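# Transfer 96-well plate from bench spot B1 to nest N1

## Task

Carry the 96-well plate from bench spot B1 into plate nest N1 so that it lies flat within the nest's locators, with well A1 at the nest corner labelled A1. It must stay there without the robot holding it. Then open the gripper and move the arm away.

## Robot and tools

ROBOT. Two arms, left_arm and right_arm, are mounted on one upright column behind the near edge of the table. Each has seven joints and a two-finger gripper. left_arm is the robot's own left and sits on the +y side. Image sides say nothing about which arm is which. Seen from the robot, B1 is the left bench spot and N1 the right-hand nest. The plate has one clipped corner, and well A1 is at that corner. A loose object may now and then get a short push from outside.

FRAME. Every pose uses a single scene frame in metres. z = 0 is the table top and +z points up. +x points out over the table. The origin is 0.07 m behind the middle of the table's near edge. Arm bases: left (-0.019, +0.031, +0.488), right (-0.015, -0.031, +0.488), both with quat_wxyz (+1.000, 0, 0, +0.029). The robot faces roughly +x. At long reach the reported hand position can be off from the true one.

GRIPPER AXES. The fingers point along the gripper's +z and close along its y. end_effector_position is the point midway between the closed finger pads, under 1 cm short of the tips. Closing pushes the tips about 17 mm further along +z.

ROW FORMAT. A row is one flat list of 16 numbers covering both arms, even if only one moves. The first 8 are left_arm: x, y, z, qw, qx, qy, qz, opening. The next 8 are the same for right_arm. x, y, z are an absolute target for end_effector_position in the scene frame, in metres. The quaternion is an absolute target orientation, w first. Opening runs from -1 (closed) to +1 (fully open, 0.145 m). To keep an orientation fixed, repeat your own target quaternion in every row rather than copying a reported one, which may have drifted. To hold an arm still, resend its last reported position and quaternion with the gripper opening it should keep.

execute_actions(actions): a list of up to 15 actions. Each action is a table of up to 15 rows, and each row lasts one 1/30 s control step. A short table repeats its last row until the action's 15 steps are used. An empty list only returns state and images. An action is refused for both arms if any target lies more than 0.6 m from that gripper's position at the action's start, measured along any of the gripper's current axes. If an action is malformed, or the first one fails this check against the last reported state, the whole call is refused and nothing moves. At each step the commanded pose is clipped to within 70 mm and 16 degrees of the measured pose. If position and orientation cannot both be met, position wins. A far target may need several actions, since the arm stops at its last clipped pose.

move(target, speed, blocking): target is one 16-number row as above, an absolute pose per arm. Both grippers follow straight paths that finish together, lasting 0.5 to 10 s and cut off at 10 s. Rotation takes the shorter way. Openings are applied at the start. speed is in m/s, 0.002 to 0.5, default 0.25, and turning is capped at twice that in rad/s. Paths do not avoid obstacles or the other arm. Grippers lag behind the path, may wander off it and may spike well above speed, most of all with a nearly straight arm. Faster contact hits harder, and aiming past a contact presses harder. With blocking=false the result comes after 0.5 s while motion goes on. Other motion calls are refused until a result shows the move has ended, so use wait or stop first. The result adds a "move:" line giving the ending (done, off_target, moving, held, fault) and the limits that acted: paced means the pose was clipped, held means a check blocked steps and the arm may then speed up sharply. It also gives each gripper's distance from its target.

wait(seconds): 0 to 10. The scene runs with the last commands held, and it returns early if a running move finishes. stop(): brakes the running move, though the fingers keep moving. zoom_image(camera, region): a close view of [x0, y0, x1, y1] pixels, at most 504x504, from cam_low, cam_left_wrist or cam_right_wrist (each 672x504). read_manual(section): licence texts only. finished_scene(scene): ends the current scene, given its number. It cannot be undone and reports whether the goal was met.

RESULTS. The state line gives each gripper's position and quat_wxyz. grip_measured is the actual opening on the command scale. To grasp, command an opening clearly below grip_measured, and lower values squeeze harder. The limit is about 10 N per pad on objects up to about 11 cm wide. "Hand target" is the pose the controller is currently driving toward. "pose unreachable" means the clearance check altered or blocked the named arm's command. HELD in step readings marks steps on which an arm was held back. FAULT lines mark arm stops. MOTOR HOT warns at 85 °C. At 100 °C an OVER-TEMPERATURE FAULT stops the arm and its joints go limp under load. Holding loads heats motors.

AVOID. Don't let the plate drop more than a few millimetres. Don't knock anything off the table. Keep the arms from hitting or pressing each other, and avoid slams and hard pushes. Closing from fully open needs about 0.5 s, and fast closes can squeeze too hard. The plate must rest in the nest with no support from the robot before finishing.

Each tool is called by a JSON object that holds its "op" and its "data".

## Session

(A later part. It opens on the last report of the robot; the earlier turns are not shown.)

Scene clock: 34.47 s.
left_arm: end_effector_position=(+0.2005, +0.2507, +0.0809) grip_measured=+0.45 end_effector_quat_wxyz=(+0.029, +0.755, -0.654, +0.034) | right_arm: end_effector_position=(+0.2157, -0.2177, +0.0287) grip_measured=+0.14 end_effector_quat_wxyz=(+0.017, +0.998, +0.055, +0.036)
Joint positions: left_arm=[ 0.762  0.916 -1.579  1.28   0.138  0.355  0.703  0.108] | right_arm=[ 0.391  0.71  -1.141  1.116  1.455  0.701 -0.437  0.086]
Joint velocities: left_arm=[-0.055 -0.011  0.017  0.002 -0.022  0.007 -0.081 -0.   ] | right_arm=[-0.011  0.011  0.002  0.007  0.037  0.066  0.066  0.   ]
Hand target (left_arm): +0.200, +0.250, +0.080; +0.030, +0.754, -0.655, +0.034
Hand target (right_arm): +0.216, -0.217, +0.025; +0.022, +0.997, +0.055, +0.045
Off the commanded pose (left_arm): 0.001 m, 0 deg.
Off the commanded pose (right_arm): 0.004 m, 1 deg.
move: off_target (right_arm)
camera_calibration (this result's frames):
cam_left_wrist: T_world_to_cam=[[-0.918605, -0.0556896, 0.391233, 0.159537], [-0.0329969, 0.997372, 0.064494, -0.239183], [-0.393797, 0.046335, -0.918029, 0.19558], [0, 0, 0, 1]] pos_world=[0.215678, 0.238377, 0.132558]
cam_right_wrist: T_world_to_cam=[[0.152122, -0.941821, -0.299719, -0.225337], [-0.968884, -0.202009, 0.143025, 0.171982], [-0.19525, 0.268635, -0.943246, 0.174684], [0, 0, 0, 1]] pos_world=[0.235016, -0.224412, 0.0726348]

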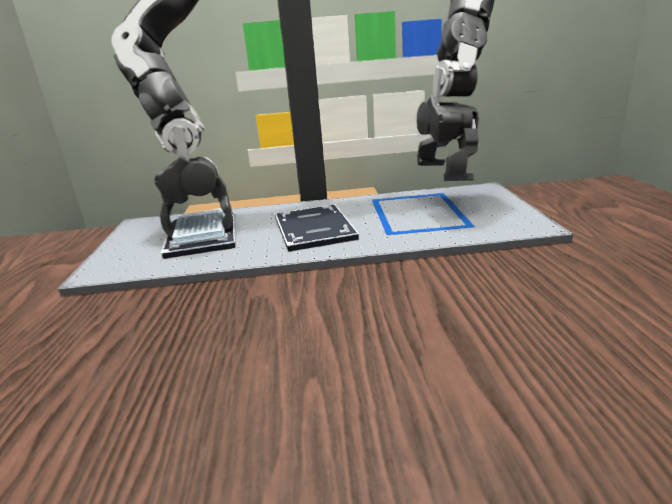

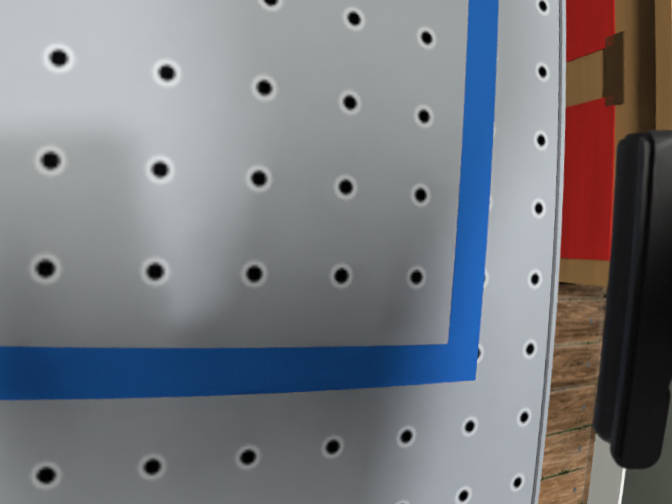

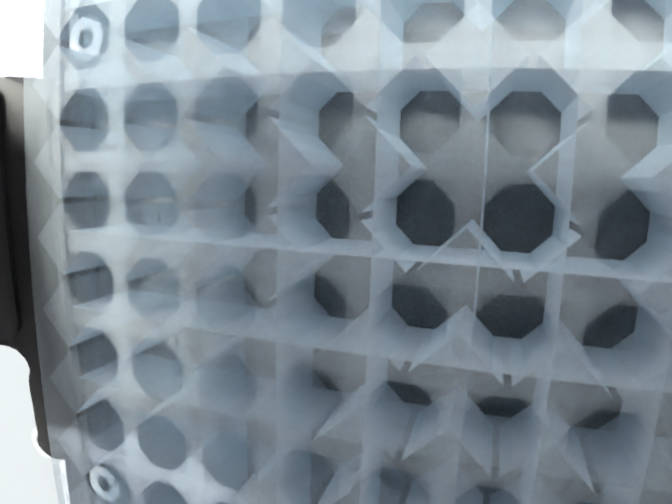

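{"op": "move", "data": {"target": [0.2,0.25,0.08,0.03,0.754,-0.655,0.034,0.45,0.222,-0.217,0.028,0.018,0.9975,0.055,0.036,-0.2], "speed": 0.01}}

{"op": "move", "data": {"target": [0.2,0.25,0.08,0.03,0.754,-0.655,0.034,0.45,0.22,-0.217,0.029,0.018,0.9975,0.055,0.036,0.5]}}

{"op": "move", "data": {"target": [0.2,0.25,0.08,0.03,0.754,-0.655,0.034,0.45,0.22,-0.235,0.13,0,0.993,0.055,0.1,0.6], "speed": 0.15}}

{"op": "zoom_image", "data": {"camera": "cam_low", "region": [150,190,250,265]}}

Scene clock: 35.60 s.
left_arm: end_effector_position=(+0.2005, +0.2507, +0.0809) grip_measured=+0.45 end_effector_quat_wxyz=(+0.029, +0.755, -0.654, +0.034) | right_arm: end_effector_position=(+0.2162, -0.2175, +0.0282) grip_measured=+0.14 end_effector_quat_wxyz=(+0.015, +0.998, +0.055, +0.021)
Joint positions: left_arm=[ 0.762  0.916 -1.579  1.28   0.138  0.355  0.703  0.108] | right_arm=[ 0.407  0.696 -1.141  1.087  1.459  0.739 -0.424  0.086]
Joint velocities: left_arm=[-0.077  0.099  0.017 -0.007 -0.051  0.037 -0.066 -0.   ] | right_arm=[-0.011 -0.033 -0.007 -0.012  0.022 -0.007  0.051 -0.   ]
Hand target (left_arm): +0.200, +0.250, +0.080; +0.030, +0.754, -0.655, +0.034
Hand target (right_arm): +0.222, -0.217, +0.028; +0.018, +0.998, +0.055, +0.036
Off the commanded pose (left_arm): 0.001 m, 0 deg.
Off the commanded pose (right_arm): 0.006 m, 2 deg.
move: off_target (right_arm)
camera_calibration (this result's frames):
cam_left_wrist: T_world_to_cam=[[-0.918605, -0.0556896, 0.391233, 0.159537], [-0.0329969, 0.997372, 0.064494, -0.239183], [-0.393797, 0.046335, -0.918029, 0.19558], [0, 0, 0, 1]] pos_world=[0.215678, 0.238377, 0.132558]
cam_right_wrist: T_world_to_cam=[[0.144343, -0.940627, -0.307224, -0.22316], [-0.964077, -0.203644, 0.170541, 0.170457], [-0.22298, 0.271571, -0.936231, 0.180768], [0, 0, 0, 1]] pos_world=[0.236853, -0.224289, 0.0716103]

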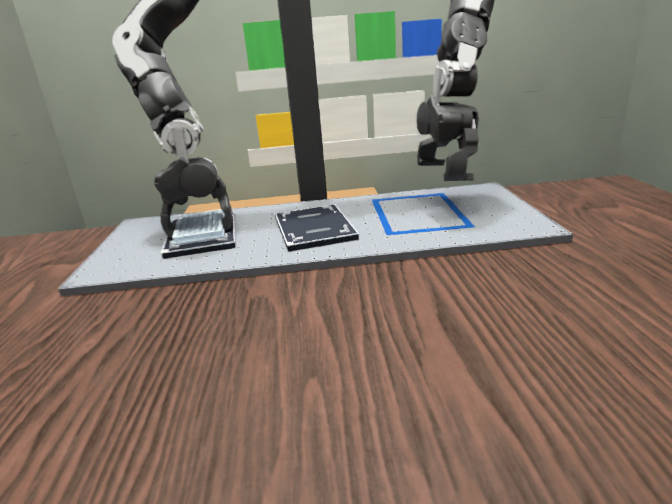

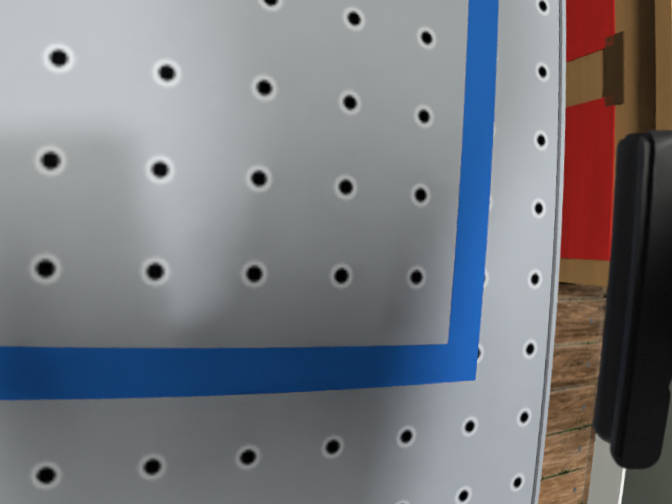

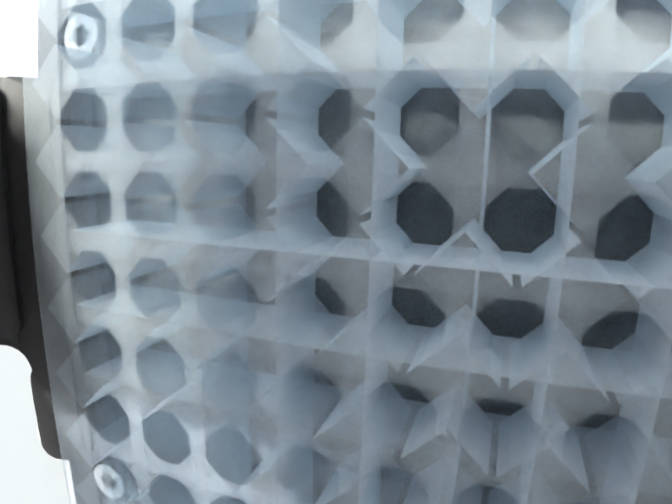

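Scene clock: 36.30 s.
left_arm: end_effector_position=(+0.2005, +0.2507, +0.0809) grip_measured=+0.45 end_effector_quat_wxyz=(+0.029, +0.755, -0.654, +0.034) | right_arm: end_effector_position=(+0.2201, -0.2156, +0.0290) grip_measured=+0.50 end_effector_quat_wxyz=(+0.014, +0.998, +0.054, +0.035)
Joint positions: left_arm=[ 0.762  0.916 -1.579  1.28   0.138  0.355  0.703  0.108] | right_arm=[ 0.406  0.697 -1.141  1.096  1.454  0.714 -0.427  0.112]
Joint velocities: left_arm=[-0.099  0.033 -0.002  0.007 -0.081 -0.037 -0.007 -0.   ] | right_arm=[-0.011  0.011  0.002 -0.017  0.007  0.022 -0.051 -0.   ]
Hand target (left_arm): +0.200, +0.250, +0.080; +0.030, +0.754, -0.655, +0.034
Hand target (right_arm): +0.220, -0.217, +0.029; +0.018, +0.998, +0.055, +0.036
Off the commanded pose (left_arm): 0.001 m, 0 deg.
Off the commanded pose (right_arm): 0.001 m, 0 deg.
move: done
camera_calibration (this result's frames):
cam_left_wrist: T_world_to_cam=[[-0.918605, -0.0556896, 0.391233, 0.159537], [-0.0329969, 0.997372, 0.064494, -0.239183], [-0.393797, 0.046335, -0.918029, 0.19558], [0, 0, 0, 1]] pos_world=[0.215678, 0.238377, 0.132558]
cam_right_wrist: T_world_to_cam=[[0.151187, -0.940106, -0.305522, -0.223198], [-0.968534, -0.202693, 0.14442, 0.176408], [-0.197697, 0.274074, -0.941169, 0.177014], [0, 0, 0, 1]] pos_world=[0.239597, -0.222588, 0.0729311]

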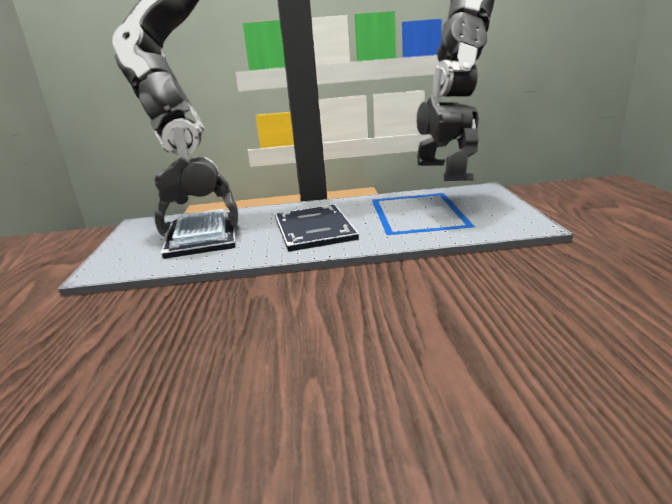

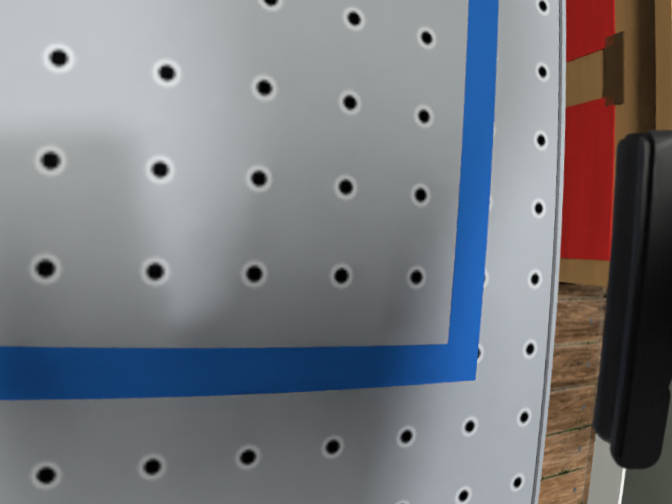

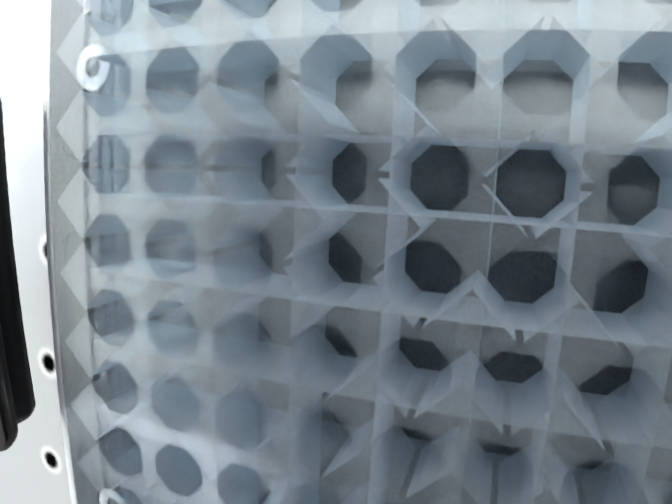

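Scene clock: 37.27 s.
left_arm: end_effector_position=(+0.2005, +0.2507, +0.0809) grip_measured=+0.45 end_effector_quat_wxyz=(+0.029, +0.755, -0.654, +0.034) | right_arm: end_effector_position=(+0.2205, -0.2337, +0.1297) grip_measured=+0.60 end_effector_quat_wxyz=(-0.005, +0.992, +0.057, +0.115)
Joint positions: left_arm=[ 0.762  0.916 -1.579  1.28   0.138  0.355  0.703  0.108] | right_arm=[ 0.153  1.05  -0.76   1.689  1.565  0.775 -0.591  0.119]
Joint velocities: left_arm=[-0.055  0.011 -0.007 -0.007  0.095 -0.022 -0.007 -0.   ] | right_arm=[ 0.011 -0.033  0.007 -0.012 -0.007  0.007  0.066 -0.   ]
Hand target (left_arm): +0.200, +0.250, +0.080; +0.030, +0.754, -0.655, +0.034
Hand target (right_arm): +0.220, -0.234, +0.129; -0.004, +0.992, +0.057, +0.114
Off the commanded pose (left_arm): 0.001 m, 0 deg.
Off the commanded pose (right_arm): 0.001 m, 2 deg.
joint sent to its limit (right arm) — the command would take joint 5 (forearm roll) past its upper limit and joint 6 (wrist pitch) past its upper limit, so those joints were sent only as far as their limits.
move: done
camera_calibration (this result's frames):
cam_left_wrist: T_world_to_cam=[[-0.918605, -0.0556896, 0.391233, 0.159537], [-0.0329969, 0.997372, 0.064494, -0.239183], [-0.393797, 0.046335, -0.918029, 0.19558], [0, 0, 0, 1]] pos_world=[0.215678, 0.238377, 0.132558]
cam_right_wrist: T_world_to_cam=[[0.20954, -0.92334, -0.32177, -0.216296], [-0.976454, -0.214856, -0.0193347, 0.178723], [-0.0512817, 0.318245, -0.94662, 0.255531], [0, 0, 0, 1]] pos_world=[0.232942, -0.242636, 0.175749]

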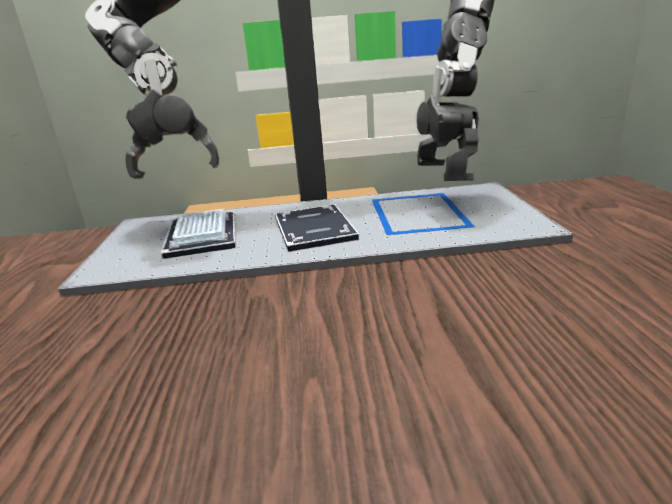

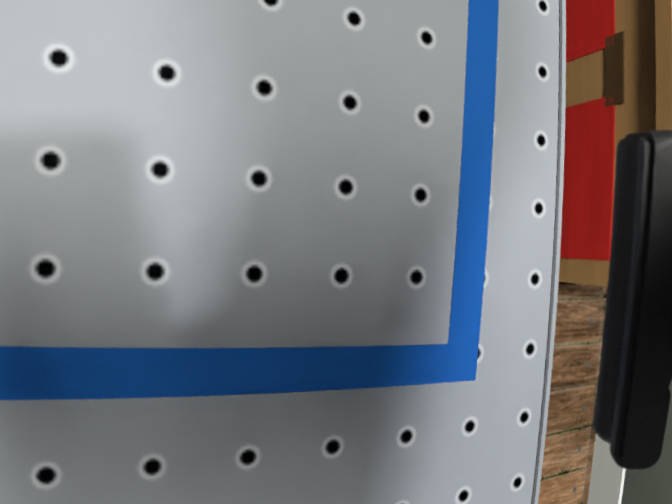

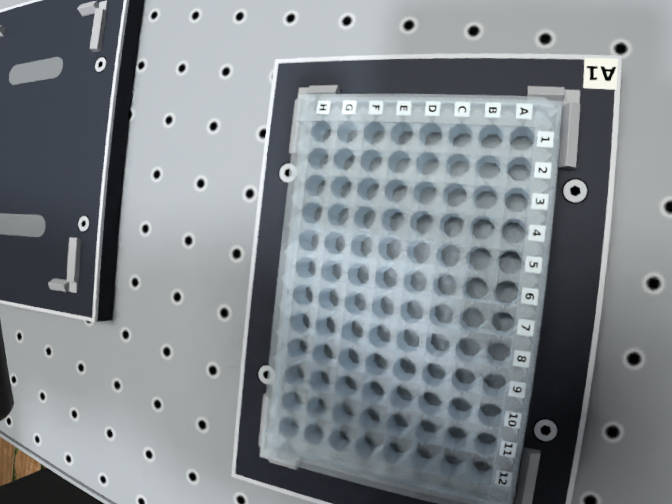

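Region (150, 190, 250, 265) of cam_low's 672x504 image, scaled by 5.040, with more detail than that image has; it fills the top 378 rows of this view, and the rest is white.

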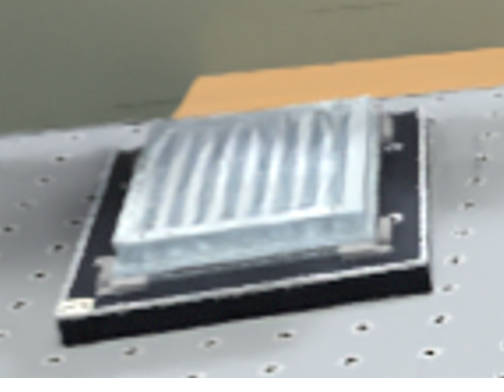

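Probably seated; check the near end.

{"op": "move", "data": {"target": [0.2,0.25,0.08,0.03,0.754,-0.655,0.034,0.45,0.15,-0.24,0.11,0,0.98,0.055,0.19,0.6]}}

Scene clock: 38.17 s.
left_arm: end_effector_position=(+0.2005, +0.2507, +0.0809) grip_measured=+0.45 end_effector_quat_wxyz=(+0.029, +0.755, -0.654, +0.034) | right_arm: end_effector_position=(+0.1486, -0.2398, +0.1102) grip_measured=+0.60 end_effector_quat_wxyz=(-0.000, +0.981, +0.054, +0.187)
Joint positions: left_arm=[ 0.762  0.916 -1.579  1.28   0.138  0.355  0.703  0.108] | right_arm=[-0.293  1.184 -0.735  1.855  1.348  0.284 -0.535  0.119]
Joint velocities: left_arm=[-0.055 -0.055 -0.002  0.022 -0.007 -0.051  0.022 -0.   ] | right_arm=[-0.011 -0.011  0.007 -0.002 -0.037  0.007  0.022 -0.   ]
Hand target (left_arm): +0.200, +0.250, +0.080; +0.030, +0.754, -0.655, +0.034
Hand target (right_arm): +0.150, -0.239, +0.111; -0.003, +0.980, +0.055, +0.190
Off the commanded pose (left_arm): 0.001 m, 0 deg.
Off the commanded pose (right_arm): 0.001 m, 0 deg.
move: done
camera_calibration (this result's frames):
cam_left_wrist: T_world_to_cam=[[-0.918605, -0.0556896, 0.391233, 0.159537], [-0.0329969, 0.997372, 0.064494, -0.239183], [-0.393797, 0.046335, -0.918029, 0.19558], [0, 0, 0, 1]] pos_world=[0.215678, 0.238377, 0.132558]
cam_right_wrist: T_world_to_cam=[[0.24821, -0.925378, -0.286474, -0.223325], [-0.964432, -0.208312, -0.162716, 0.122413], [0.0908981, 0.316672, -0.94417, 0.213592], [0, 0, 0, 1]] pos_world=[0.154075, -0.248799, 0.157609]

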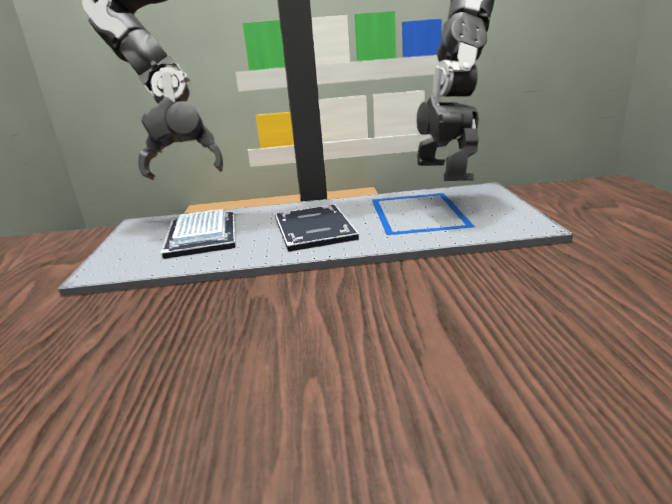

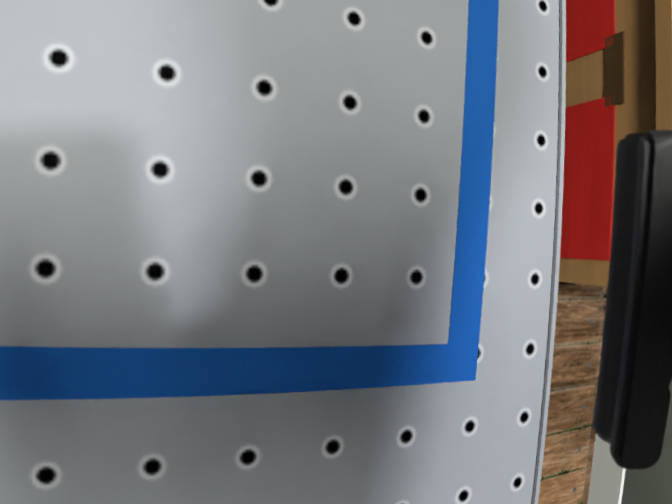

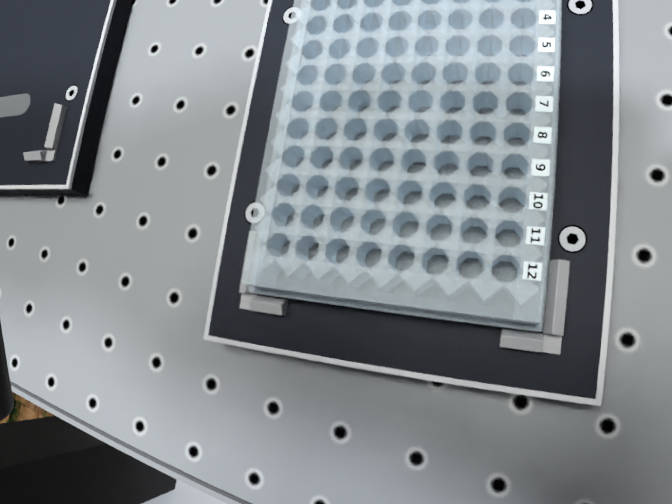

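{"op": "finished_scene", "data": {"scene": 1}}

The scene is finished: the task was done.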